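# Stand the toppled bottle upright in the carton

## Task

Pick up the single bottle lying on its side on the steel table, stand it with its cap on top in a carton cell that holds nothing, then release it so it stays put without the robot's support, and move the grippers away afterwards. No other object should be placed.

## Robot and tools

Robot: two six-joint arms called left_arm and right_arm, each with a two-finger gripper and a wrist camera (cam_left_wrist, cam_right_wrist, both 616x616 fisheye). The names are just labels and do not match the left or right side of an image.

Frame: one shared scene frame for both arms. The origin sits on the table surface midway between the arms, +x points out over the table, +z points up, and left_arm is mounted on the +y side. Distances are in metres. A gripper's fingers extend along its own +z axis and close along its own y axis. The reported hand point lies between the finger pads, roughly 1 cm short of the tips; at long reach the reported value can drift from the true one.

Tool execute_actions takes "actions", a list holding zero or one item, and an optional boolean "pictures" (images are included unless you set it to false).
- Empty list: nothing is commanded; you just get the current state.
- Motion: {"rows": [[...]], "steps": n}, n from 1 to 15 (default 15), each step lasting 1/30 s. Each row drives one step; if rows run out, the final row repeats.
- Pause: {"steps": n} with no rows, n up to 300; it returns once n steps have elapsed since the previous result, and your own reply time counts toward those steps.
A refused call sends nothing to the robot.

Row layout: always 14 numbers covering both arms, even when only one moves. First left_arm: waist, shoulder, elbow, wrist pitch, wrist yaw, wrist roll, gripper opening; then the same seven for right_arm. The six joint values are absolute target angles in radians, on the same scale as the Joint positions line, not offsets. Stated ranges per arm: waist -2.618 to 3.054, shoulder 0.000 to 3.142, elbow 0.000 to 3.142, wrist pitch -1.571 to 1.571, wrist yaw -1.571 to 1.571, wrist roll -2.094 to 2.094. The true stops may sit up to 0.036 rad either way. A target more than 0.036 rad beyond a stated end, and beyond the joint's last reading, gets the call refused. A target past the real stop is clipped there, and a "joint sent to its limit" line may show up, possibly referring to an earlier action. A missing line does not prove there is room to go further. The opening is an absolute value from -1 (shut) to +1 (wide open).

Motion limits: each step the commanded angle is held within a fixed distance of the measured one: 0.202 rad waist, 0.258 shoulder, 0.238 elbow, 0.573 wrist pitch, 0.522 wrist yaw and wrist roll. If the targets would move a hand more than 70 mm from where it is, all of that arm's targets are pulled back proportionally. Large moves therefore take several calls. Between calls the arms keep heading for the last row sent until everything has nearly stopped (a stalled arm counts as stopped) or a step is HELD; after that, only a fresh action moves them further, though fingers already moving finish their motion.

Gripping: grip_measured reports the finger opening on the same -1 to +1 scale you command; Joint positions also gives the pad gap in metres (0.094 when fully open). Each gripper can read off by about 1 mm, consistently. Away from the extremes, the fingers go to where grip_measured would equal your number. To hold something, command an opening below grip_measured: roughly 0.03 lower gives a firm grasp, less gives a lighter one. Pads push with about 50 to 62 N at most (thin parts under 2 mm get less), with a brief spike at first contact. Occasional outside tugs on a held item or pushes on loose objects can happen.

Result lines: the state line shows left_arm: ... | right_arm: ..., each with end_effector_position (m) and end_effector_quat_wxyz. Joint positions and Joint velocities give one block per arm, joints in row order (rad, rad/s) plus pad gap (m, m/s). "joint command not followed" means the clearance check altered or blocked some joint targets on some steps while the rest of the row still ran. HELD marks steps where all or part of your row was not delivered. MOTOR HOT appears from 75 °C; OVER-TEMPERATURE FAULT reports a stop: at 90 °C the hot arm halts for 10 s, and at 100 °C it goes limp and falls. Holding loads heats motors, even while you deliberate.

Cameras: each image comes with OpenCV-style fisheye calibration (K, D, theta_max_deg, T_world_to_cam mapping scene frame to camera, pos_world). Wrist camera poses follow the arm's joint readings and carry small errors (about 0.5 degree and 2.5 mm). Results list cameras whose numbers changed.

Tool zoom_image: {"camera": name, "region": [x0, y0, x1, y1]} in pixels of that camera's latest full image, origin at top-left, at most 504 by 504; it returns a closer look.

Tool finished_scene: {"scene": number of the current scene}. It ends the scene for good and reports whether the goal was met, so call it only after the bottle is standing in the cell on its own and the grippers have backed away.

Avoid: dropping or sliding the bottle, knocking anything off the table, letting the arms collide or press on each other, slamming or forcing objects, and leaving a motor hot. Smooth, short, economical motion is preferred.

Each tool is called after "Call:" by a JSON object that holds its "name" and its "arguments".

## Session

Call:
{"name": "execute_actions", "arguments": {"actions": []}}

Scene clock: 0.00 s of 5440.00 s.
left_arm: end_effector_position=(+0.1519, +0.5420, +0.1252) grip_measured=+1.000 end_effector_quat_wxyz=(-0.378, +0.792, -0.466, +0.117) | right_arm: end_effector_position=(+0.2255, -0.2795, +0.1554) grip_measured=+1.000 end_effector_quat_wxyz=(+0.216, +0.071, +0.974, +0.001)
Joint positions: left_arm=[ 0.75   0.938  0.557 -0.382  0.108 -1.237  0.094] | right_arm=[ 0.082  0.793  0.852 -1.21   0.123  0.344  0.094]
Joint velocities: left_arm=[ 0.012 -0.002 -0.007  0.022 -0.022 -0.051  0.   ] | right_arm=[-0.002  0.002 -0.002  0.037 -0.007 -0.037  0.   ]
Motor temperatures (°C, as the motors report them): left_arm=[26 23 23 25 23 22] | right_arm=[25 24 25 26 24 23]

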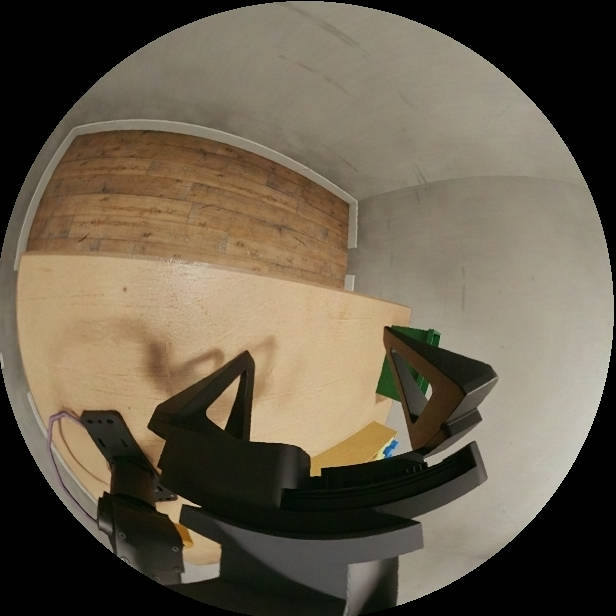

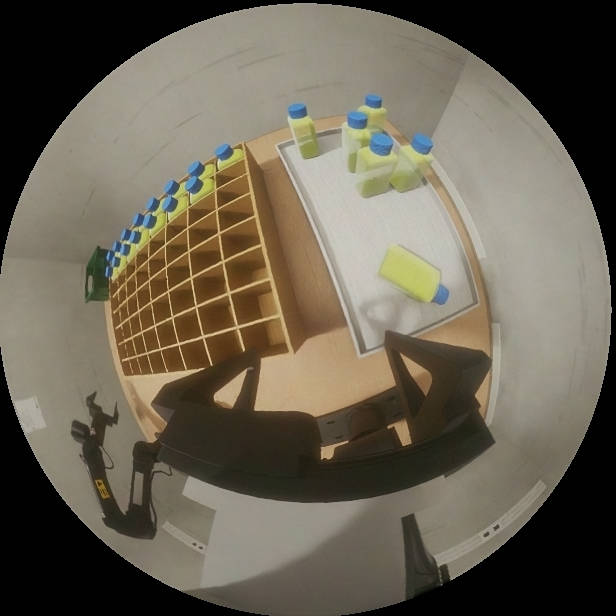

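Call:
{"name": "zoom_image", "arguments": {"camera": "cam_right_wrist", "region": [200, 200, 500, 380]}}

Call:
{"name": "execute_actions", "arguments": {"actions": [{"rows":[[0.75,0.938,0.557,-0.382,0.108,-1.237,1,-0.5,1.2,1.2,-1.4,0,0,1]]}], "pictures": false}}

Call:
{"name": "execute_actions", "arguments": {"actions": [{"steps":30}]}}

Region (200, 200, 500, 380) of cam_right_wrist's 616x616 image, scaled by 1.680, with more detail than that image has; it fills the top 302 rows of this view, and the rest is white.

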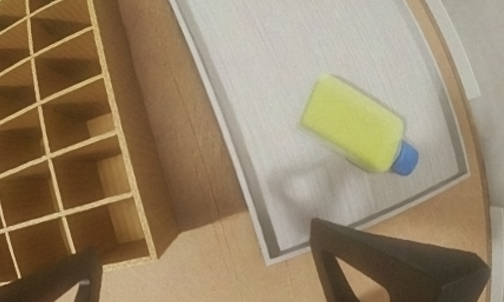

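Scene clock: 8.17 s of 5440.00 s.
left_arm: end_effector_position=(+0.1519, +0.5420, +0.1252) grip_measured=+1.000 end_effector_quat_wxyz=(-0.378, +0.792, -0.466, +0.117) | right_arm: end_effector_position=(+0.2497, -0.3749, +0.1732) grip_measured=+1.000 end_effector_quat_wxyz=(+0.078, +0.187, +0.979, -0.020)
Joint positions: left_arm=[ 0.75   0.938  0.557 -0.382  0.108 -1.237  0.094] | right_arm=[-0.5    1.217  1.185 -1.378  0.012  0.019  0.094]
Joint velocities: left_arm=[-0.027 -0.002  0.007 -0.022 -0.051 -0.007  0.   ] | right_arm=[ 0.007 -0.027 -0.007 -0.125 -0.037 -0.051  0.   ]
Motor temperatures (°C, as the motors report them): left_arm=[26 23 24 26 23 22] | right_arm=[25 24 26 26 24 23]
Steps of this call (steps 1 to 90: nothing new was sent; then 4.67 s passed at rest; steps 91 to 105: all 15 steps of this action). Readings (joint positions):
91: left_arm=[0.750 0.938 0.557 -0.382 0.108 -1.237] | right_arm=[0.047 0.832 0.890 -1.260 0.093 0.290]
92: left_arm=[0.750 0.938 0.557 -0.382 0.108 -1.237] | right_arm=[-0.026 0.911 0.968 -1.324 0.071 0.232]
94: left_arm=[0.750 0.938 0.557 -0.382 0.108 -1.237] | right_arm=[-0.170 1.082 1.121 -1.350 0.042 0.150]
98: left_arm=[0.750 0.938 0.557 -0.382 0.108 -1.237] | right_arm=[-0.441 1.216 1.185 -1.325 0.020 0.065]
105: the state above

Scene clock: 9.17 s of 5440.00 s.
left_arm: end_effector_position=(+0.1519, +0.5420, +0.1252) grip_measured=+1.000 end_effector_quat_wxyz=(-0.378, +0.792, -0.466, +0.117) | right_arm: end_effector_position=(+0.2472, -0.3729, +0.1727) grip_measured=+1.000 end_effector_quat_wxyz=(+0.073, +0.181, +0.981, -0.016)
Joint positions: left_arm=[ 0.75   0.938  0.557 -0.382  0.108 -1.237  0.094] | right_arm=[-0.5    1.217  1.185 -1.39   0.007  0.007  0.094]
Joint velocities: left_arm=[-0.002  0.017 -0.002  0.007  0.051 -0.007  0.   ] | right_arm=[ 0.002 -0.007  0.007 -0.037 -0.007 -0.066  0.   ]
Motor temperatures (°C, as the motors report them): left_arm=[26 23 24 26 23 22] | right_arm=[25 24 26 26 24 23]
Steps of this call (steps 1 to 30: the robot went on to your last target). Readings (joint positions):
1: left_arm=[0.750 0.938 0.557 -0.382 0.108 -1.237] | right_arm=[-0.500 1.217 1.185 -1.381 0.011 0.017]
2: left_arm=[0.750 0.938 0.557 -0.382 0.108 -1.237] | right_arm=[-0.500 1.217 1.185 -1.383 0.010 0.015]
4: left_arm=[0.750 0.938 0.557 -0.382 0.108 -1.237] | right_arm=[-0.500 1.217 1.185 -1.386 0.009 0.012]
8: left_arm=[0.750 0.938 0.557 -0.382 0.108 -1.237] | right_arm=[-0.500 1.217 1.185 -1.389 0.008 0.009]
30: the state above
All arms were judged still, so your last target was given up. Only a new action makes them travel on or press farther. Fingers that are still opening or closing keep moving.
camera_calibration (this result's frames):
cam_right_wrist: T_world_to_cam=[[-0.499329, -0.86429, -0.0606055, -0.176691], [-0.838627, 0.464559, 0.284411, 0.356991], [-0.217659, 0.19284, -0.956785, 0.40898], [0, 0, 0, 1]] pos_world=[0.300173, -0.397423, 0.279065]

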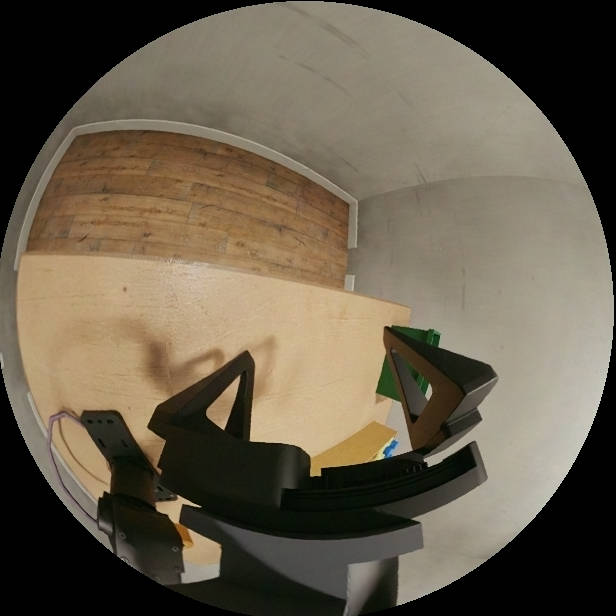

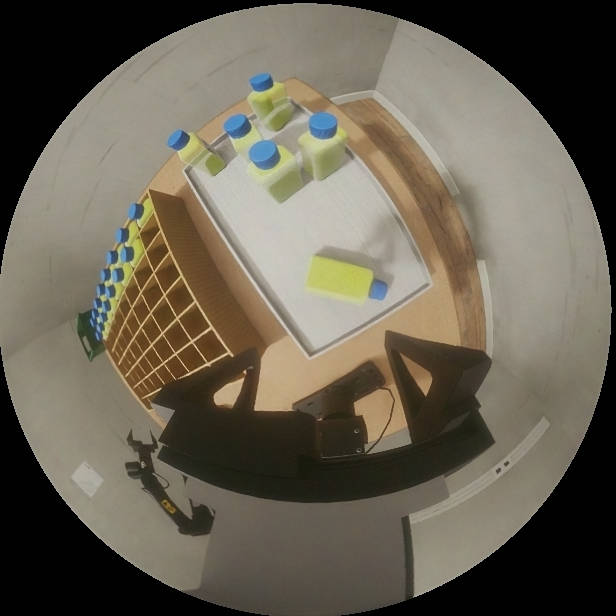

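Call:
{"name": "execute_actions", "arguments": {"actions": [{"rows":[[0.75,0.938,0.557,-0.382,0.108,-1.237,1,-0.53,1.22,1.21,-1.4,-0.03,0.15,1],[0.75,0.938,0.557,-0.382,0.108,-1.237,1,-0.56,1.24,1.22,-1.4,-0.06,0.3,1],[0.75,0.938,0.557,-0.382,0.108,-1.237,1,-0.6,1.26,1.23,-1.4,-0.09,0.45,1],[0.75,0.938,0.557,-0.382,0.108,-1.237,1,-0.64,1.29,1.24,-1.41,-0.12,0.6,1],[0.75,0.938,0.557,-0.382,0.108,-1.237,1,-0.68,1.31,1.25,-1.41,-0.15,0.8,1],[0.75,0.938,0.557,-0.382,0.108,-1.237,1,-0.72,1.34,1.26,-1.41,-0.18,1.0,1],[0.75,0.938,0.557,-0.382,0.108,-1.237,1,-0.76,1.36,1.27,-1.42,-0.21,1.2,1],[0.75,0.938,0.557,-0.382,0.108,-1.237,1,-0.8,1.39,1.28,-1.42,-0.25,1.4,1],[0.75,0.938,0.557,-0.382,0.108,-1.237,1,-0.83,1.41,1.29,-1.42,-0.28,1.5,1],[0.75,0.938,0.557,-0.382,0.108,-1.237,1,-0.856,1.425,1.3,-1.42,-0.3,1.571,1]]}], "pictures": false}}

Call:
{"name": "execute_actions", "arguments": {"actions": [{"steps":20}]}}

Scene clock: 45.47 s of 5440.00 s.
left_arm: end_effector_position=(+0.1519, +0.5420, +0.1252) grip_measured=+1.000 end_effector_quat_wxyz=(-0.378, +0.792, -0.466, +0.117) | right_arm: end_effector_position=(+0.2574, -0.4180, +0.1574) grip_measured=+1.000 end_effector_quat_wxyz=(-0.032, +0.832, +0.540, +0.123)
Joint positions: left_arm=[ 0.75   0.938  0.557 -0.382  0.108 -1.237  0.094] | right_arm=[-0.854  1.43   1.269 -1.403 -0.254  1.28   0.094]
Joint velocities: left_arm=[-0.012 -0.017  0.032  0.037 -0.022  0.051  0.   ] | right_arm=[-0.007  0.002  0.056 -0.095 -0.315  1.985  0.   ]
Motor temperatures (°C, as the motors report them): left_arm=[26 23 25 28 23 22] | right_arm=[25 25 28 26 24 23]
Steps of this call (steps 1 to 90: nothing new was sent; then 32.80 s passed at rest; steps 91 to 105: all 15 steps of this action). Readings (joint positions):
91: left_arm=[0.750 0.938 0.557 -0.382 0.108 -1.237] | right_arm=[-0.503 1.217 1.185 -1.390 0.001 0.027]
92: left_arm=[0.750 0.938 0.557 -0.382 0.108 -1.237] | right_arm=[-0.513 1.218 1.187 -1.392 -0.011 0.074]
94: left_arm=[0.750 0.938 0.557 -0.382 0.108 -1.237] | right_arm=[-0.565 1.237 1.201 -1.400 -0.045 0.225]
98: left_arm=[0.750 0.938 0.557 -0.382 0.108 -1.237] | right_arm=[-0.724 1.331 1.244 -1.405 -0.135 0.621]
105: the state above

Scene clock: 46.13 s of 5440.00 s.
left_arm: end_effector_position=(+0.1519, +0.5420, +0.1252) grip_measured=+1.000 end_effector_quat_wxyz=(-0.378, +0.792, -0.466, +0.117) | right_arm: end_effector_position=(+0.2623, -0.4134, +0.1608) grip_measured=+1.000 end_effector_quat_wxyz=(-0.055, +0.897, +0.417, +0.135)
Joint positions: left_arm=[ 0.75   0.938  0.557 -0.382  0.108 -1.237  0.094] | right_arm=[-0.854  1.43   1.275 -1.405 -0.293  1.561  0.094]
Joint velocities: left_arm=[ 0.007 -0.002 -0.027  0.022  0.007  0.022  0.   ] | right_arm=[-0.012 -0.002 -0.012 -0.081 -0.022 -0.007  0.   ]
Motor temperatures (°C, as the motors report them): left_arm=[26 23 26 28 23 22] | right_arm=[25 25 28 26 24 23]
Steps of this call (steps 1 to 20: the robot went on to your last target). Readings (joint positions):
1: left_arm=[0.750 0.938 0.557 -0.382 0.108 -1.237] | right_arm=[-0.854 1.430 1.272 -1.405 -0.262 1.338]
2: left_arm=[0.750 0.938 0.557 -0.382 0.108 -1.237] | right_arm=[-0.854 1.430 1.273 -1.405 -0.269 1.383]
4: left_arm=[0.750 0.938 0.557 -0.382 0.108 -1.237] | right_arm=[-0.854 1.430 1.275 -1.405 -0.278 1.449]
8: left_arm=[0.750 0.938 0.557 -0.382 0.108 -1.237] | right_arm=[-0.854 1.430 1.275 -1.405 -0.287 1.518]
20: the state above
camera_calibration (this result's frames):
cam_right_wrist: T_world_to_cam=[[-0.641567, 0.767038, -0.00668207, 0.498164], [0.569801, 0.48239, 0.665302, -0.0315301], [0.513535, 0.423028, -0.746544, 0.278219], [0, 0, 0, 1]] pos_world=[0.194696, -0.484596, 0.232009]

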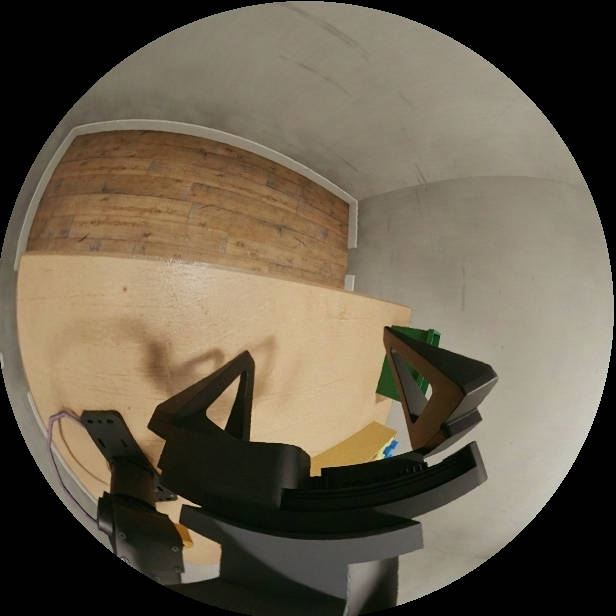

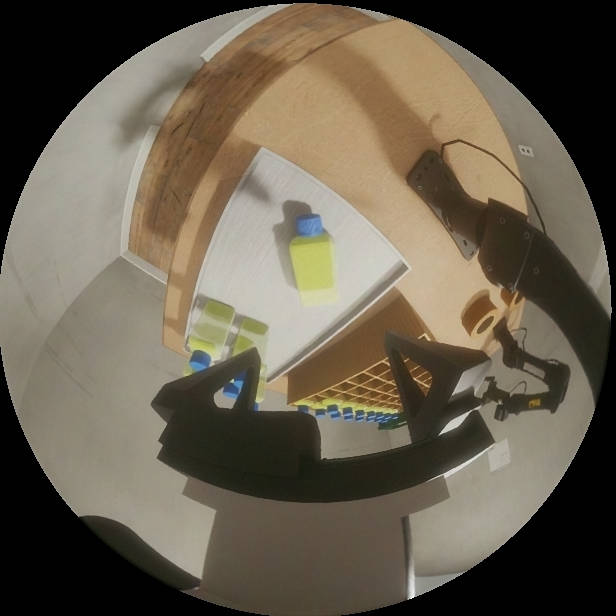

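Call:
{"name": "execute_actions", "arguments": {"actions": [{"rows":[[0.75,0.938,0.557,-0.382,0.108,-1.237,1,-0.856,1.43,1.26,-1.37,-0.25,1.6,0.8],[0.75,0.938,0.557,-0.382,0.108,-1.237,1,-0.856,1.43,1.23,-1.33,-0.25,1.6,0.8],[0.75,0.938,0.557,-0.382,0.108,-1.237,1,-0.856,1.435,1.2,-1.29,-0.25,1.6,0.8],[0.75,0.938,0.557,-0.382,0.108,-1.237,1,-0.856,1.44,1.17,-1.25,-0.25,1.6,0.8],[0.75,0.938,0.557,-0.382,0.108,-1.237,1,-0.856,1.445,1.14,-1.22,-0.25,1.6,0.8],[0.75,0.938,0.557,-0.382,0.108,-1.237,1,-0.856,1.45,1.11,-1.19,-0.25,1.6,0.8],[0.75,0.938,0.557,-0.382,0.108,-1.237,1,-0.856,1.455,1.085,-1.17,-0.25,1.6,0.8],[0.75,0.938,0.557,-0.382,0.108,-1.237,1,-0.856,1.455,1.065,-1.16,-0.25,1.6,0.8]]}], "pictures": false}}

Call:
{"name": "execute_actions", "arguments": {"actions": [{"steps":10}]}}

Scene clock: 55.13 s of 5440.00 s.
left_arm: end_effector_position=(+0.1519, +0.5420, +0.1252) grip_measured=+1.000 end_effector_quat_wxyz=(-0.378, +0.792, -0.466, +0.117) | right_arm: end_effector_position=(+0.2593, -0.4184, +0.1004) grip_measured=+0.803 end_effector_quat_wxyz=(-0.058, +0.906, +0.403, +0.116)
Joint positions: left_arm=[ 0.75   0.938  0.557 -0.382  0.108 -1.237  0.094] | right_arm=[-0.854  1.456  1.065 -1.185 -0.259  1.592  0.085]
Joint velocities: left_arm=[-0.022  0.007 -0.002  0.022  0.007 -0.051  0.   ] | right_arm=[-0.002  0.007 -0.012  0.256 -0.051  0.037  0.001]
Motor temperatures (°C, as the motors report them): left_arm=[26 23 26 28 23 22] | right_arm=[25 25 28 26 24 23]
Steps of this call (steps 1 to 15: the robot went on to your last target; steps 16 to 90: nothing new was sent; then 5.50 s passed at rest; steps 91 to 105: all 15 steps of this action). Readings (joint positions):
91: left_arm=[0.750 0.938 0.557 -0.382 0.108 -1.237] | right_arm=[-0.854 1.430 1.275 -1.403 -0.289 1.568]
92: left_arm=[0.750 0.938 0.557 -0.382 0.108 -1.237] | right_arm=[-0.854 1.430 1.270 -1.391 -0.283 1.574]
94: left_arm=[0.750 0.938 0.557 -0.382 0.108 -1.237] | right_arm=[-0.854 1.430 1.235 -1.347 -0.275 1.581]
98: left_arm=[0.750 0.938 0.557 -0.382 0.108 -1.237] | right_arm=[-0.854 1.438 1.115 -1.249 -0.266 1.588]
105: the state above

Scene clock: 55.47 s of 5440.00 s.
left_arm: end_effector_position=(+0.1519, +0.5420, +0.1252) grip_measured=+1.000 end_effector_quat_wxyz=(-0.378, +0.792, -0.466, +0.117) | right_arm: end_effector_position=(+0.2628, -0.4216, +0.1004) grip_measured=+0.803 end_effector_quat_wxyz=(-0.049, +0.906, +0.404, +0.120)
Joint positions: left_arm=[ 0.75   0.938  0.557 -0.382  0.108 -1.237  0.094] | right_arm=[-0.854  1.456  1.065 -1.165 -0.259  1.593  0.085]
Joint velocities: left_arm=[-0.012 -0.002  0.002  0.051 -0.037 -0.081  0.   ] | right_arm=[-0.027  0.007 -0.012  0.007 -0.022  0.007  0.   ]
Motor temperatures (°C, as the motors report them): left_arm=[26 23 26 28 23 22] | right_arm=[25 25 28 26 24 23]
Steps of this call (steps 1 to 10: the robot went on to your last target). Readings (joint positions):
1: left_arm=[0.750 0.938 0.557 -0.382 0.108 -1.237] | right_arm=[-0.854 1.456 1.065 -1.180 -0.259 1.592]
2: left_arm=[0.750 0.938 0.557 -0.382 0.108 -1.237] | right_arm=[-0.854 1.456 1.065 -1.176 -0.259 1.592]
4: left_arm=[0.750 0.938 0.557 -0.382 0.108 -1.237] | right_arm=[-0.854 1.456 1.065 -1.172 -0.259 1.592]
8: left_arm=[0.750 0.938 0.557 -0.382 0.108 -1.237] | right_arm=[-0.854 1.456 1.065 -1.167 -0.259 1.593]
10: the state above
camera_calibration (this result's frames):
cam_right_wrist: T_world_to_cam=[[-0.617743, 0.78635, -0.00681322, 0.506243], [0.602058, 0.478505, 0.639187, 0.00486509], [0.505885, 0.390751, -0.769022, 0.22698], [0, 0, 0, 1]] pos_world=[0.194974, -0.489105, 0.174892]

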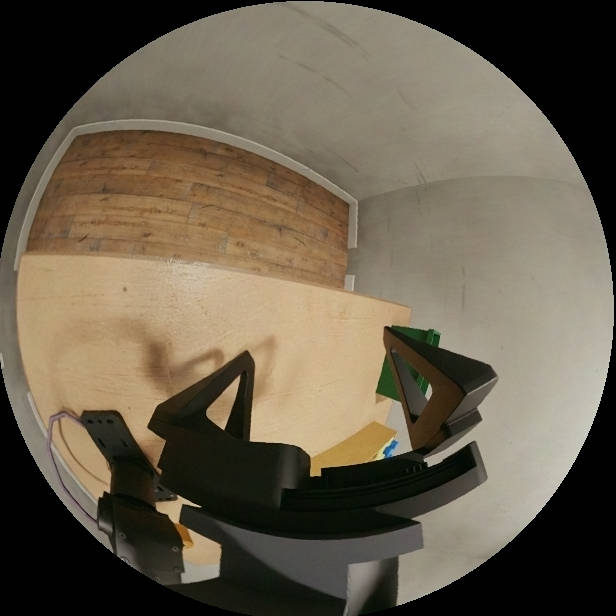

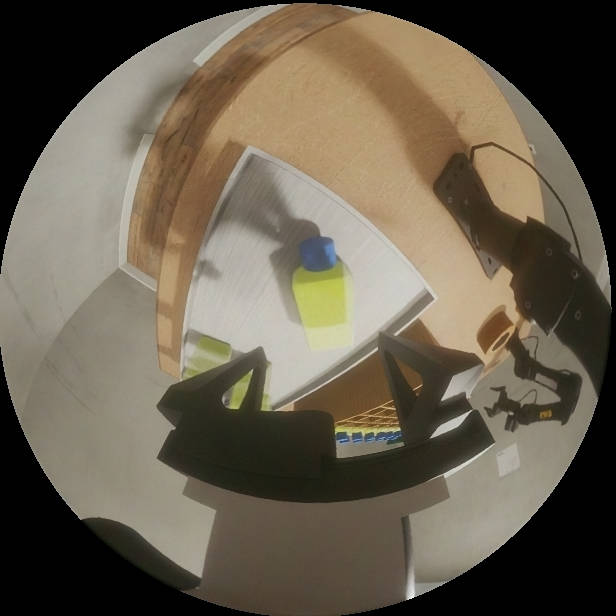

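Call:
{"name": "execute_actions", "arguments": {"actions": [{"rows":[[0.75,0.938,0.557,-0.382,0.108,-1.237,1,-0.856,1.46,1.045,-1.15,-0.25,1.6,0.8],[0.75,0.938,0.557,-0.382,0.108,-1.237,1,-0.856,1.465,1.025,-1.12,-0.25,1.6,0.8],[0.75,0.938,0.557,-0.382,0.108,-1.237,1,-0.856,1.47,1.005,-1.09,-0.25,1.6,0.8],[0.75,0.938,0.557,-0.382,0.108,-1.237,1,-0.856,1.475,0.985,-1.06,-0.25,1.6,0.8],[0.75,0.938,0.557,-0.382,0.108,-1.237,1,-0.856,1.48,0.965,-1.03,-0.25,1.6,0.8],[0.75,0.938,0.557,-0.382,0.108,-1.237,1,-0.856,1.485,0.945,-1.0,-0.25,1.6,0.8],[0.75,0.938,0.557,-0.382,0.108,-1.237,1,-0.856,1.49,0.925,-0.97,-0.25,1.6,0.8],[0.75,0.938,0.557,-0.382,0.108,-1.237,1,-0.856,1.5,0.905,-0.95,-0.25,1.6,0.8],[0.75,0.938,0.557,-0.382,0.108,-1.237,1,-0.856,1.505,0.885,-0.945,-0.25,1.6,0.8]]}], "pictures": false}}

Call:
{"name": "execute_actions", "arguments": {"actions": [{"rows":[[0.75,0.938,0.557,-0.382,0.108,-1.237,1,-0.856,1.505,0.885,-0.945,-0.25,1.6,0.3]]}]}}

Scene clock: 65.50 s of 5440.00 s.
left_arm: end_effector_position=(+0.1519, +0.5420, +0.1252) grip_measured=+1.000 end_effector_quat_wxyz=(-0.378, +0.792, -0.466, +0.117) | right_arm: end_effector_position=(+0.2543, -0.4145, +0.0466) grip_measured=+0.803 end_effector_quat_wxyz=(-0.064, +0.907, +0.401, +0.112)
Joint positions: left_arm=[ 0.75   0.938  0.557 -0.382  0.108 -1.237  0.094] | right_arm=[-0.854  1.504  0.886 -0.975 -0.257  1.594  0.085]
Joint velocities: left_arm=[ 0.012 -0.017 -0.007  0.007 -0.007 -0.051  0.   ] | right_arm=[ 0.002 -0.007  0.007  0.154  0.007 -0.022  0.   ]
Motor temperatures (°C, as the motors report them): left_arm=[26 23 26 29 23 22] | right_arm=[25 25 28 26 24 23]
Steps of this call (steps 1 to 30: the robot went on to your last target; steps 31 to 90: nothing new was sent; then 6.53 s passed at rest; steps 91 to 105: all 15 steps of this action). Readings (joint positions):
91: left_arm=[0.750 0.938 0.557 -0.382 0.108 -1.237] | right_arm=[-0.854 1.456 1.063 -1.162 -0.259 1.593]
92: left_arm=[0.750 0.938 0.557 -0.382 0.108 -1.237] | right_arm=[-0.854 1.456 1.058 -1.155 -0.259 1.593]
94: left_arm=[0.750 0.938 0.557 -0.382 0.108 -1.237] | right_arm=[-0.854 1.456 1.032 -1.125 -0.259 1.593]
98: left_arm=[0.750 0.938 0.557 -0.382 0.108 -1.237] | right_arm=[-0.854 1.473 0.950 -1.044 -0.259 1.593]
105: the state above

Scene clock: 66.00 s of 5440.00 s.
left_arm: end_effector_position=(+0.1519, +0.5420, +0.1252) grip_measured=+1.000 end_effector_quat_wxyz=(-0.378, +0.792, -0.466, +0.117) | right_arm: end_effector_position=(+0.2591, -0.4186, +0.0466) grip_measured=+0.303 end_effector_quat_wxyz=(-0.053, +0.906, +0.403, +0.117)
Joint positions: left_arm=[ 0.75   0.938  0.557 -0.382  0.108 -1.237  0.094] | right_arm=[-0.854  1.504  0.886 -0.949 -0.257  1.594  0.061]
Joint velocities: left_arm=[-0.012 -0.007  0.002  0.051 -0.037 -0.007  0.   ] | right_arm=[ 0.012  0.002 -0.002  0.081  0.081  0.051 -0.   ]
Motor temperatures (°C, as the motors report them): left_arm=[26 23 26 29 23 22] | right_arm=[25 25 28 26 24 23]
Steps of this call (steps 1 to 15: all 15 steps of this action). Readings (joint positions):
1: left_arm=[0.750 0.938 0.557 -0.382 0.108 -1.237] | right_arm=[-0.854 1.504 0.886 -0.969 -0.257 1.594]
2: left_arm=[0.750 0.938 0.557 -0.382 0.108 -1.237] | right_arm=[-0.854 1.504 0.886 -0.964 -0.257 1.594]
4: left_arm=[0.750 0.938 0.557 -0.382 0.108 -1.237] | right_arm=[-0.854 1.504 0.886 -0.958 -0.257 1.594]
8: left_arm=[0.750 0.938 0.557 -0.382 0.108 -1.237] | right_arm=[-0.854 1.504 0.886 -0.952 -0.257 1.594]
15: the state above
camera_calibration (this result's frames):
cam_right_wrist: T_world_to_cam=[[-0.617172, 0.786824, 0.00251907, 0.500898], [0.607589, 0.474544, 0.636901, 0.0370986], [0.499934, 0.394609, -0.770941, 0.189571], [0, 0, 0, 1]] pos_world=[0.191827, -0.48653, 0.121258]

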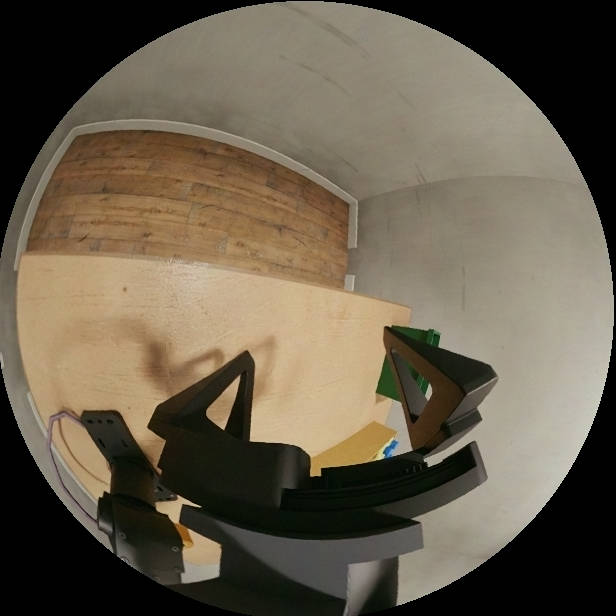

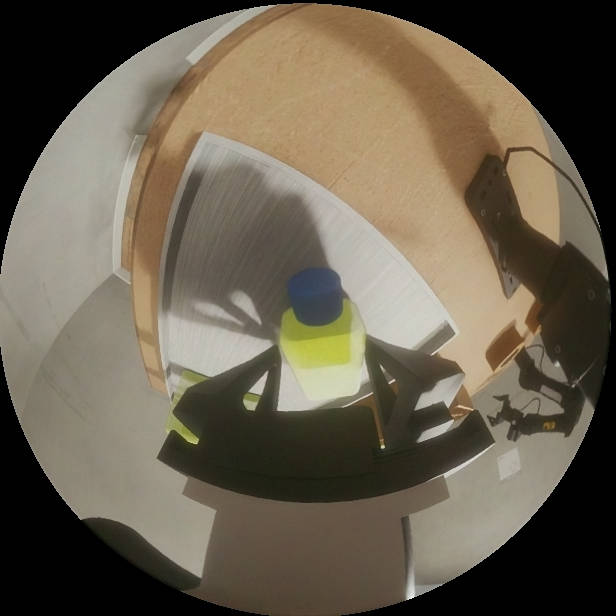

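Call:
{"name": "execute_actions", "arguments": {"actions": [{"rows":[[0.75,0.938,0.557,-0.382,0.108,-1.237,1,-0.856,1.505,0.885,-0.945,-0.25,1.6,0.2],[0.75,0.938,0.557,-0.382,0.108,-1.237,1,-0.856,1.505,0.885,-0.945,-0.25,1.6,0.1],[0.75,0.938,0.557,-0.382,0.108,-1.237,1,-0.856,1.505,0.885,-0.945,-0.25,1.6,0.05],[0.75,0.938,0.557,-0.382,0.108,-1.237,1,-0.856,1.505,0.885,-0.945,-0.25,1.6,0],[0.75,0.938,0.557,-0.382,0.108,-1.237,1,-0.856,1.505,0.885,-0.945,-0.25,1.6,-0.05],[0.75,0.938,0.557,-0.382,0.108,-1.237,1,-0.856,1.505,0.885,-0.945,-0.25,1.6,-0.12]]}]}}

Scene clock: 69.63 s of 5440.00 s.
left_arm: end_effector_position=(+0.1519, +0.5420, +0.1252) grip_measured=+1.000 end_effector_quat_wxyz=(-0.378, +0.792, -0.466, +0.117) | right_arm: end_effector_position=(+0.2592, -0.4189, +0.0466) grip_measured=+0.030 end_effector_quat_wxyz=(-0.052, +0.906, +0.403, +0.117)
Joint positions: left_arm=[ 0.75   0.938  0.557 -0.382  0.108 -1.237  0.094] | right_arm=[-0.854  1.504  0.886 -0.948 -0.257  1.594  0.048]
Joint velocities: left_arm=[-0.002  0.007 -0.012 -0.007 -0.037 -0.037  0.   ] | right_arm=[-0.017  0.002 -0.002  0.051 -0.051  0.022  0.   ]
Motor temperatures (°C, as the motors report them): left_arm=[26 23 26 29 23 22] | right_arm=[25 25 28 26 24 23]
Steps of this call (steps 1 to 15: the robot went on to your last target; steps 16 to 90: nothing new was sent; then 0.13 s passed at rest; steps 91 to 105: all 15 steps of this action). Readings (joint positions):
91: left_arm=[0.750 0.938 0.557 -0.382 0.108 -1.237] | right_arm=[-0.854 1.504 0.886 -0.949 -0.257 1.594]
92: left_arm=[0.750 0.938 0.557 -0.382 0.108 -1.237] | right_arm=[-0.854 1.504 0.886 -0.949 -0.257 1.594]
94: left_arm=[0.750 0.938 0.557 -0.382 0.108 -1.237] | right_arm=[-0.854 1.504 0.886 -0.949 -0.257 1.594]
98: left_arm=[0.750 0.938 0.557 -0.382 0.108 -1.237] | right_arm=[-0.854 1.504 0.886 -0.948 -0.257 1.594]
105: the state above
camera_calibration (this result's frames):
cam_right_wrist: T_world_to_cam=[[-0.616879, 0.787056, 0.00171907, 0.501164], [0.607762, 0.474962, 0.636425, 0.0373441], [0.500086, 0.393642, -0.771336, 0.189179], [0, 0, 0, 1]] pos_world=[0.191855, -0.48665, 0.121293]

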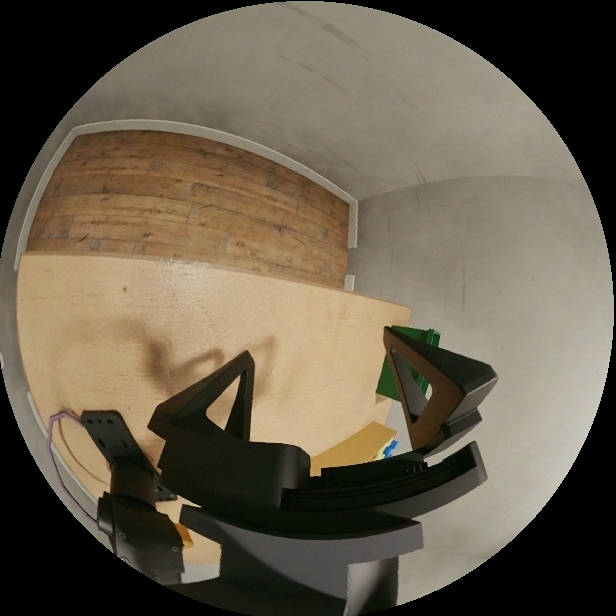

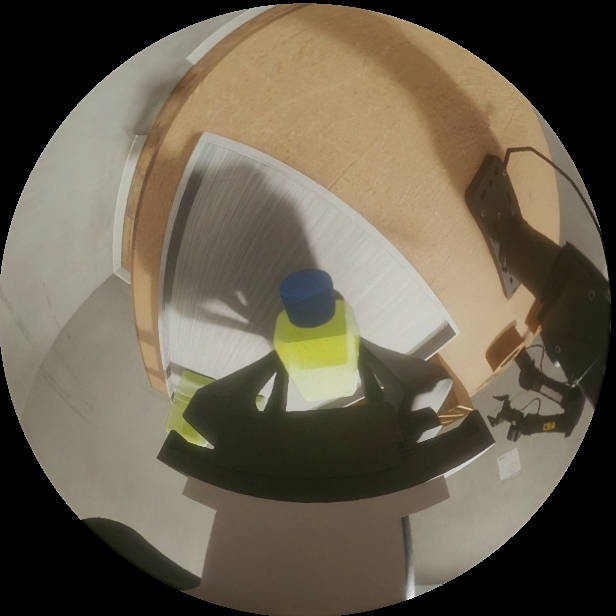

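Call:
{"name": "execute_actions", "arguments": {"actions": [{"rows":[[0.75,0.938,0.557,-0.382,0.108,-1.237,1,-0.856,1.5,0.92,-0.97,-0.25,1.6,-0.03],[0.75,0.938,0.557,-0.382,0.108,-1.237,1,-0.856,1.49,0.94,-1.0,-0.25,1.6,-0.03],[0.75,0.938,0.557,-0.382,0.108,-1.237,1,-0.856,1.48,0.96,-1.03,-0.25,1.6,-0.03],[0.75,0.938,0.557,-0.382,0.108,-1.237,1,-0.856,1.475,0.98,-1.06,-0.25,1.6,-0.03],[0.75,0.938,0.557,-0.382,0.108,-1.237,1,-0.856,1.47,1.0,-1.09,-0.25,1.6,-0.03],[0.75,0.938,0.557,-0.382,0.108,-1.237,1,-0.856,1.465,1.02,-1.12,-0.2,1.6,-0.03],[0.75,0.938,0.557,-0.382,0.108,-1.237,1,-0.856,1.46,1.04,-1.15,-0.15,1.6,-0.03],[0.75,0.938,0.557,-0.382,0.108,-1.237,1,-0.85,1.455,1.06,-1.17,-0.1,1.6,-0.03],[0.75,0.938,0.557,-0.382,0.108,-1.237,1,-0.84,1.45,1.08,-1.18,-0.05,1.6,-0.03],[0.75,0.938,0.557,-0.382,0.108,-1.237,1,-0.82,1.45,1.08,-1.18,0.0,1.57,-0.03],[0.75,0.938,0.557,-0.382,0.108,-1.237,1,-0.8,1.45,1.08,-1.18,0.07,1.57,-0.03],[0.75,0.938,0.557,-0.382,0.108,-1.237,1,-0.78,1.45,1.08,-1.18,0.14,1.57,-0.03],[0.75,0.938,0.557,-0.382,0.108,-1.237,1,-0.76,1.45,1.08,-1.18,0.21,1.57,-0.03],[0.75,0.938,0.557,-0.382,0.108,-1.237,1,-0.74,1.45,1.08,-1.18,0.28,1.57,-0.03],[0.75,0.938,0.557,-0.382,0.108,-1.237,1,-0.72,1.45,1.08,-1.18,0.35,1.57,-0.03]]}], "pictures": false}}

Call:
{"name": "execute_actions", "arguments": {"actions": [{"rows":[[0.75,0.938,0.557,-0.382,0.108,-1.237,1,-0.69,1.45,1.08,-1.18,0.42,1.57,-0.03],[0.75,0.938,0.557,-0.382,0.108,-1.237,1,-0.66,1.45,1.08,-1.18,0.5,1.57,-0.03],[0.75,0.938,0.557,-0.382,0.108,-1.237,1,-0.63,1.45,1.08,-1.18,0.58,1.57,-0.03],[0.75,0.938,0.557,-0.382,0.108,-1.237,1,-0.6,1.45,1.08,-1.18,0.66,1.57,-0.03],[0.75,0.938,0.557,-0.382,0.108,-1.237,1,-0.57,1.45,1.08,-1.18,0.74,1.57,-0.03],[0.75,0.938,0.557,-0.382,0.108,-1.237,1,-0.54,1.45,1.08,-1.18,0.82,1.57,-0.03],[0.75,0.938,0.557,-0.382,0.108,-1.237,1,-0.51,1.45,1.08,-1.18,0.9,1.57,-0.03],[0.75,0.938,0.557,-0.382,0.108,-1.237,1,-0.48,1.45,1.08,-1.18,0.98,1.57,-0.03],[0.75,0.938,0.557,-0.382,0.108,-1.237,1,-0.45,1.45,1.08,-1.18,1.06,1.57,-0.03],[0.75,0.938,0.557,-0.382,0.108,-1.237,1,-0.42,1.45,1.08,-1.18,1.14,1.57,-0.03],[0.75,0.938,0.557,-0.382,0.108,-1.237,1,-0.39,1.45,1.08,-1.18,1.22,1.57,-0.03],[0.75,0.938,0.557,-0.382,0.108,-1.237,1,-0.36,1.45,1.08,-1.18,1.3,1.57,-0.03],[0.75,0.938,0.557,-0.382,0.108,-1.237,1,-0.34,1.45,1.08,-1.18,1.33,1.57,-0.03]]}], "pictures": false}}

Call:
{"name": "execute_actions", "arguments": {"actions": [{"steps":25}]}}

Scene clock: 82.23 s of 5440.00 s.
left_arm: end_effector_position=(+0.1519, +0.5420, +0.1252) grip_measured=+1.000 end_effector_quat_wxyz=(-0.378, +0.792, -0.466, +0.117) | right_arm: end_effector_position=(+0.2411, -0.4566, +0.0922) grip_measured=+0.030 end_effector_quat_wxyz=(+0.035, +0.891, +0.451, -0.037)
Joint positions: left_arm=[ 0.75   0.938  0.557 -0.382  0.108 -1.237  0.094] | right_arm=[-0.764  1.467  1.061 -1.136  0.098  1.581  0.048]
Joint velocities: left_arm=[-0.007  0.007 -0.012  0.037 -0.007 -0.066  0.   ] | right_arm=[ 0.628 -0.007 -0.012 -0.256  1.663 -0.066  0.   ]
Motor temperatures (°C, as the motors report them): left_arm=[26 23 26 29 23 22] | right_arm=[25 26 27 26 24 23]
Steps of this call (steps 1 to 15: the robot went on to your last target; steps 16 to 90: nothing new was sent; then 9.10 s passed at rest; steps 91 to 105: all 15 steps of this action). Readings (joint positions):
91: left_arm=[0.750 0.938 0.557 -0.382 0.108 -1.237] | right_arm=[-0.854 1.504 0.886 -0.949 -0.257 1.594]
92: left_arm=[0.750 0.938 0.557 -0.382 0.108 -1.237] | right_arm=[-0.854 1.504 0.890 -0.955 -0.256 1.594]
94: left_arm=[0.750 0.938 0.557 -0.382 0.108 -1.237] | right_arm=[-0.854 1.504 0.915 -0.986 -0.253 1.594]
98: left_arm=[0.750 0.938 0.557 -0.382 0.108 -1.237] | right_arm=[-0.854 1.494 0.998 -1.064 -0.208 1.594]
105: the state above

Scene clock: 82.73 s of 5440.00 s.
left_arm: end_effector_position=(+0.1519, +0.5420, +0.1252) grip_measured=+1.000 end_effector_quat_wxyz=(-0.378, +0.792, -0.466, +0.117) | right_arm: end_effector_position=(+0.2519, -0.5040, +0.1906) grip_measured=+0.029 end_effector_quat_wxyz=(+0.334, +0.662, +0.532, -0.409)
Joint positions: left_arm=[ 0.75   0.938  0.557 -0.382  0.108 -1.237  0.094] | right_arm=[-0.351  1.467  1.061 -1.165  1.112  1.577  0.048]
Joint velocities: left_arm=[ 0.002 -0.007  0.002  0.007  0.007 -0.022  0.   ] | right_arm=[ 0.339  0.002  0.002 -0.007  1.209  0.007 -0.002]
Motor temperatures (°C, as the motors report them): left_arm=[26 23 26 29 23 22] | right_arm=[25 26 28 26 24 23]
Steps of this call (steps 1 to 15: all 15 steps of this action). Readings (joint positions):
1: left_arm=[0.750 0.938 0.557 -0.382 0.108 -1.237] | right_arm=[-0.741 1.467 1.061 -1.144 0.157 1.581]
2: left_arm=[0.750 0.938 0.557 -0.382 0.108 -1.237] | right_arm=[-0.716 1.467 1.061 -1.149 0.219 1.580]
4: left_arm=[0.750 0.938 0.557 -0.382 0.108 -1.237] | right_arm=[-0.660 1.467 1.061 -1.157 0.352 1.579]
8: left_arm=[0.750 0.938 0.557 -0.382 0.108 -1.237] | right_arm=[-0.538 1.467 1.061 -1.162 0.638 1.578]
15: the state above

Scene clock: 83.57 s of 5440.00 s.
left_arm: end_effector_position=(+0.1519, +0.5420, +0.1252) grip_measured=+1.000 end_effector_quat_wxyz=(-0.378, +0.792, -0.466, +0.117) | right_arm: end_effector_position=(+0.2516, -0.5130, +0.2192) grip_measured=+0.029 end_effector_quat_wxyz=(+0.381, +0.621, +0.505, -0.463)
Joint positions: left_arm=[ 0.75   0.938  0.557 -0.382  0.108 -1.237  0.094] | right_arm=[-0.342  1.467  1.061 -1.165  1.285  1.577  0.048]
Joint velocities: left_arm=[ 0.002  0.012  0.002  0.095  0.022 -0.022  0.   ] | right_arm=[-0.007  0.007 -0.012  0.066  0.037  0.007 -0.   ]
Motor temperatures (°C, as the motors report them): left_arm=[26 23 26 29 23 22] | right_arm=[25 26 28 26 24 23]
Steps of this call (steps 1 to 25: the robot went on to your last target). Readings (joint positions):
1: left_arm=[0.750 0.938 0.557 -0.382 0.108 -1.237] | right_arm=[-0.344 1.467 1.061 -1.165 1.148 1.577]
2: left_arm=[0.750 0.938 0.557 -0.382 0.108 -1.237] | right_arm=[-0.342 1.467 1.061 -1.165 1.176 1.577]
4: left_arm=[0.750 0.938 0.557 -0.382 0.108 -1.237] | right_arm=[-0.342 1.467 1.061 -1.165 1.218 1.577]
8: left_arm=[0.750 0.938 0.557 -0.382 0.108 -1.237] | right_arm=[-0.342 1.467 1.061 -1.165 1.259 1.577]
25: the state above
camera_calibration (this result's frames):
cam_right_wrist: T_world_to_cam=[[-0.963165, 0.202933, -0.176442, 0.396817], [0.265737, 0.617745, -0.740119, 0.437789], [-0.0411981, -0.759743, -0.648917, -0.119117], [0, 0, 0, 1]] pos_world=[0.260956, -0.441467, 0.316734]

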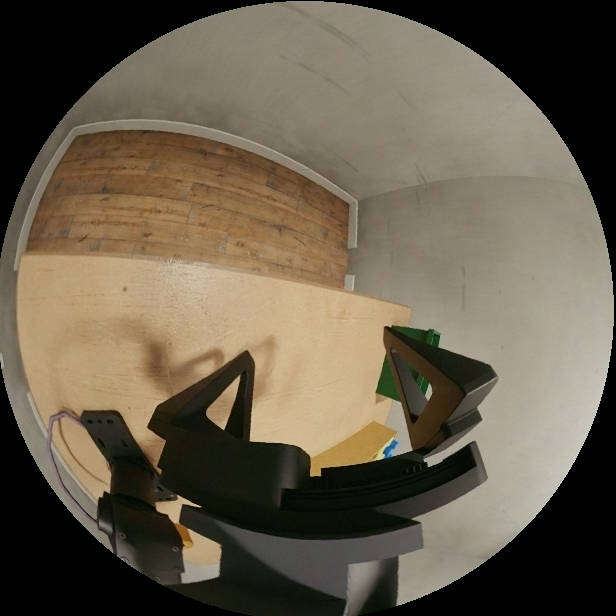

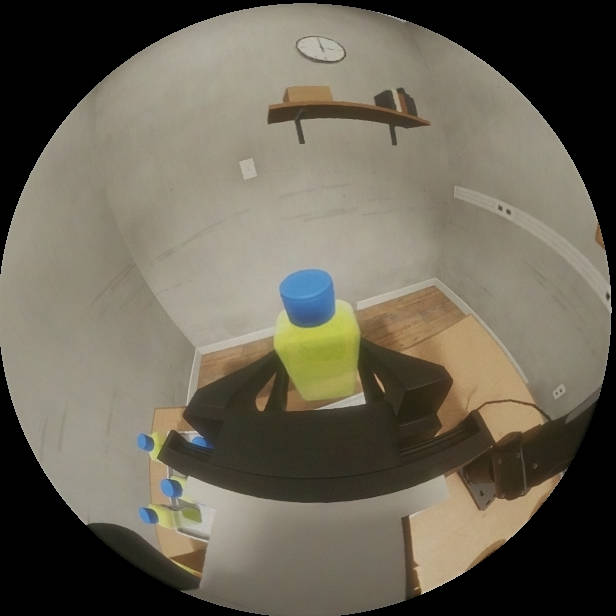

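Call:
{"name": "execute_actions", "arguments": {"actions": [{"rows":[[0.75,0.938,0.557,-0.382,0.108,-1.237,1,-0.33,1.47,1.04,-1.12,1.36,1.57,-0.03],[0.75,0.938,0.557,-0.382,0.108,-1.237,1,-0.315,1.48,1.01,-1.08,1.36,1.57,-0.03],[0.75,0.938,0.557,-0.382,0.108,-1.237,1,-0.3,1.495,0.98,-1.03,1.36,1.57,-0.03],[0.75,0.938,0.557,-0.382,0.108,-1.237,1,-0.285,1.51,0.95,-0.98,1.36,1.57,-0.03],[0.75,0.938,0.557,-0.382,0.108,-1.237,1,-0.27,1.525,0.92,-0.93,1.36,1.57,-0.03],[0.75,0.938,0.557,-0.382,0.108,-1.237,1,-0.255,1.54,0.885,-0.88,1.36,1.57,-0.03],[0.75,0.938,0.557,-0.382,0.108,-1.237,1,-0.24,1.556,0.85,-0.83,1.36,1.57,-0.03],[0.75,0.938,0.557,-0.382,0.108,-1.237,1,-0.24,1.58,0.825,-0.78,1.36,1.57,-0.03],[0.75,0.938,0.557,-0.382,0.108,-1.237,1,-0.24,1.605,0.8,-0.73,1.36,1.57,-0.03],[0.75,0.938,0.557,-0.382,0.108,-1.237,1,-0.24,1.63,0.78,-0.68,1.36,1.57,-0.03],[0.75,0.938,0.557,-0.382,0.108,-1.237,1,-0.24,1.655,0.76,-0.63,1.36,1.57,-0.03],[0.75,0.938,0.557,-0.382,0.108,-1.237,1,-0.24,1.68,0.745,-0.59,1.36,1.57,-0.03],[0.75,0.938,0.557,-0.382,0.108,-1.237,1,-0.24,1.7,0.73,-0.56,1.36,1.57,-0.03],[0.75,0.938,0.557,-0.382,0.108,-1.237,1,-0.24,1.72,0.715,-0.545,1.36,1.57,-0.03],[0.75,0.938,0.557,-0.382,0.108,-1.237,1,-0.24,1.734,0.708,-0.54,1.36,1.57,-0.03]]}], "pictures": false}}

Call:
{"name": "execute_actions", "arguments": {"actions": [{"steps":15}]}}

Scene clock: 94.33 s of 5440.00 s.
left_arm: end_effector_position=(+0.1519, +0.5420, +0.1252) grip_measured=+1.000 end_effector_quat_wxyz=(-0.378, +0.792, -0.466, +0.117) | right_arm: end_effector_position=(+0.2642, -0.4931, +0.0964) grip_measured=+0.029 end_effector_quat_wxyz=(+0.390, +0.573, +0.544, -0.473)
Joint positions: left_arm=[ 0.75   0.938  0.557 -0.382  0.108 -1.237  0.094] | right_arm=[-0.244  1.707  0.73  -0.668  1.319  1.576  0.048]
Joint velocities: left_arm=[-0.002  0.007 -0.012  0.051 -0.066 -0.037  0.   ] | right_arm=[-0.027  0.53  -0.335  0.799  0.022  0.037 -0.001]
Motor temperatures (°C, as the motors report them): left_arm=[26 23 26 29 23 22] | right_arm=[25 26 28 26 24 23]
Steps of this call (steps 1 to 15: the robot went on to your last target; steps 16 to 90: nothing new was sent; then 7.27 s passed at rest; steps 91 to 105: all 15 steps of this action). Readings (joint positions):
91: left_arm=[0.750 0.938 0.557 -0.382 0.108 -1.237] | right_arm=[-0.342 1.467 1.059 -1.159 1.290 1.577]
92: left_arm=[0.750 0.938 0.557 -0.382 0.108 -1.237] | right_arm=[-0.340 1.467 1.050 -1.144 1.299 1.576]
94: left_arm=[0.750 0.938 0.557 -0.382 0.108 -1.237] | right_arm=[-0.323 1.472 1.012 -1.096 1.313 1.576]
98: left_arm=[0.750 0.938 0.557 -0.382 0.108 -1.237] | right_arm=[-0.262 1.532 0.888 -0.949 1.322 1.576]
105: the state above

Scene clock: 94.83 s of 5440.00 s.
left_arm: end_effector_position=(+0.1519, +0.5420, +0.1252) grip_measured=+1.000 end_effector_quat_wxyz=(-0.378, +0.792, -0.466, +0.117) | right_arm: end_effector_position=(+0.2709, -0.4937, +0.0853) grip_measured=+0.029 end_effector_quat_wxyz=(+0.410, +0.588, +0.529, -0.454)
Joint positions: left_arm=[ 0.75   0.938  0.557 -0.382  0.108 -1.237  0.094] | right_arm=[-0.244  1.737  0.709 -0.547  1.317  1.576  0.048]
Joint velocities: left_arm=[-0.007 -0.007 -0.022  0.037  0.051 -0.037  0.   ] | right_arm=[-0.012  0.002  0.007  0.095 -0.007  0.007  0.   ]
Motor temperatures (°C, as the motors report them): left_arm=[26 23 26 29 23 22] | right_arm=[25 26 28 26 24 23]
Steps of this call (steps 1 to 15: the robot went on to your last target). Readings (joint positions):
1: left_arm=[0.750 0.938 0.557 -0.382 0.108 -1.237] | right_arm=[-0.244 1.722 0.720 -0.644 1.318 1.576]
2: left_arm=[0.750 0.938 0.557 -0.382 0.108 -1.237] | right_arm=[-0.244 1.732 0.713 -0.625 1.317 1.576]
4: left_arm=[0.750 0.938 0.557 -0.382 0.108 -1.237] | right_arm=[-0.244 1.737 0.709 -0.600 1.316 1.576]
8: left_arm=[0.750 0.938 0.557 -0.382 0.108 -1.237] | right_arm=[-0.244 1.737 0.709 -0.565 1.317 1.576]
15: the state above
camera_calibration (this result's frames):
cam_right_wrist: T_world_to_cam=[[-0.979846, 0.102649, -0.171364, 0.342487], [0.197852, 0.616872, -0.76179, 0.341535], [0.0275128, -0.780341, -0.624749, -0.221431], [0, 0, 0, 1]] pos_world=[0.274103, -0.418631, 0.180528]

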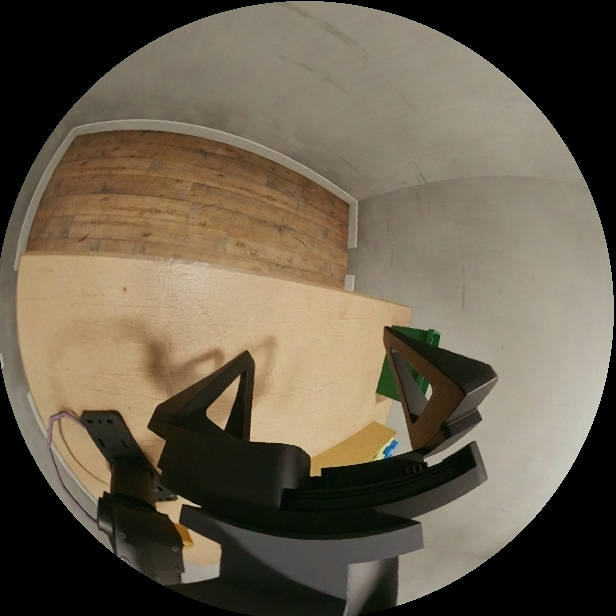

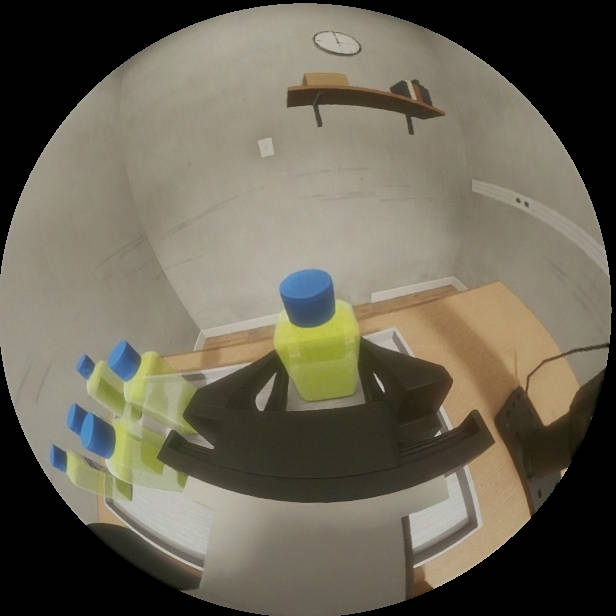

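Call:
{"name": "execute_actions", "arguments": {"actions": [{"rows":[[0.75,0.938,0.557,-0.382,0.108,-1.237,1,-0.24,1.745,0.703,-0.52,1.36,1.57,-0.03],[0.75,0.938,0.557,-0.382,0.108,-1.237,1,-0.24,1.755,0.698,-0.5,1.36,1.57,-0.03],[0.75,0.938,0.557,-0.382,0.108,-1.237,1,-0.24,1.765,0.693,-0.485,1.36,1.57,-0.03],[0.75,0.938,0.557,-0.382,0.108,-1.237,1,-0.24,1.775,0.688,-0.475,1.36,1.57,-0.03],[0.75,0.938,0.557,-0.382,0.108,-1.237,1,-0.24,1.785,0.683,-0.465,1.36,1.57,-0.03]]}], "pictures": false}}

Scene clock: 98.43 s of 5440.00 s.
left_arm: end_effector_position=(+0.1519, +0.5420, +0.1252) grip_measured=+1.000 end_effector_quat_wxyz=(-0.378, +0.792, -0.466, +0.117) | right_arm: end_effector_position=(+0.2740, -0.4956, +0.0827) grip_measured=+0.029 end_effector_quat_wxyz=(+0.426, +0.583, +0.517, -0.459)
Joint positions: left_arm=[ 0.75   0.938  0.557 -0.382  0.108 -1.237  0.094] | right_arm=[-0.244  1.769  0.698 -0.48   1.355  1.573  0.048]
Joint velocities: left_arm=[ 0.002  0.007 -0.012  0.066 -0.022  0.007  0.   ] | right_arm=[ 0.007  0.007 -0.017  0.022  0.007 -0.095 -0.   ]
Motor temperatures (°C, as the motors report them): left_arm=[26 23 26 29 23 22] | right_arm=[25 26 28 26 25 23]
Steps of this call (steps 1 to 15: the robot went on to your last target; steps 16 to 90: nothing new was sent; then 0.10 s passed at rest; steps 91 to 105: all 15 steps of this action). Readings (joint positions):
91: left_arm=[0.750 0.938 0.557 -0.382 0.108 -1.237] | right_arm=[-0.244 1.737 0.709 -0.541 1.317 1.576]
92: left_arm=[0.750 0.938 0.557 -0.382 0.108 -1.237] | right_arm=[-0.244 1.738 0.709 -0.536 1.317 1.576]
94: left_arm=[0.750 0.938 0.557 -0.382 0.108 -1.237] | right_arm=[-0.244 1.748 0.709 -0.517 1.319 1.576]
98: left_arm=[0.750 0.938 0.557 -0.382 0.108 -1.237] | right_arm=[-0.244 1.767 0.702 -0.490 1.348 1.575]
105: the state above


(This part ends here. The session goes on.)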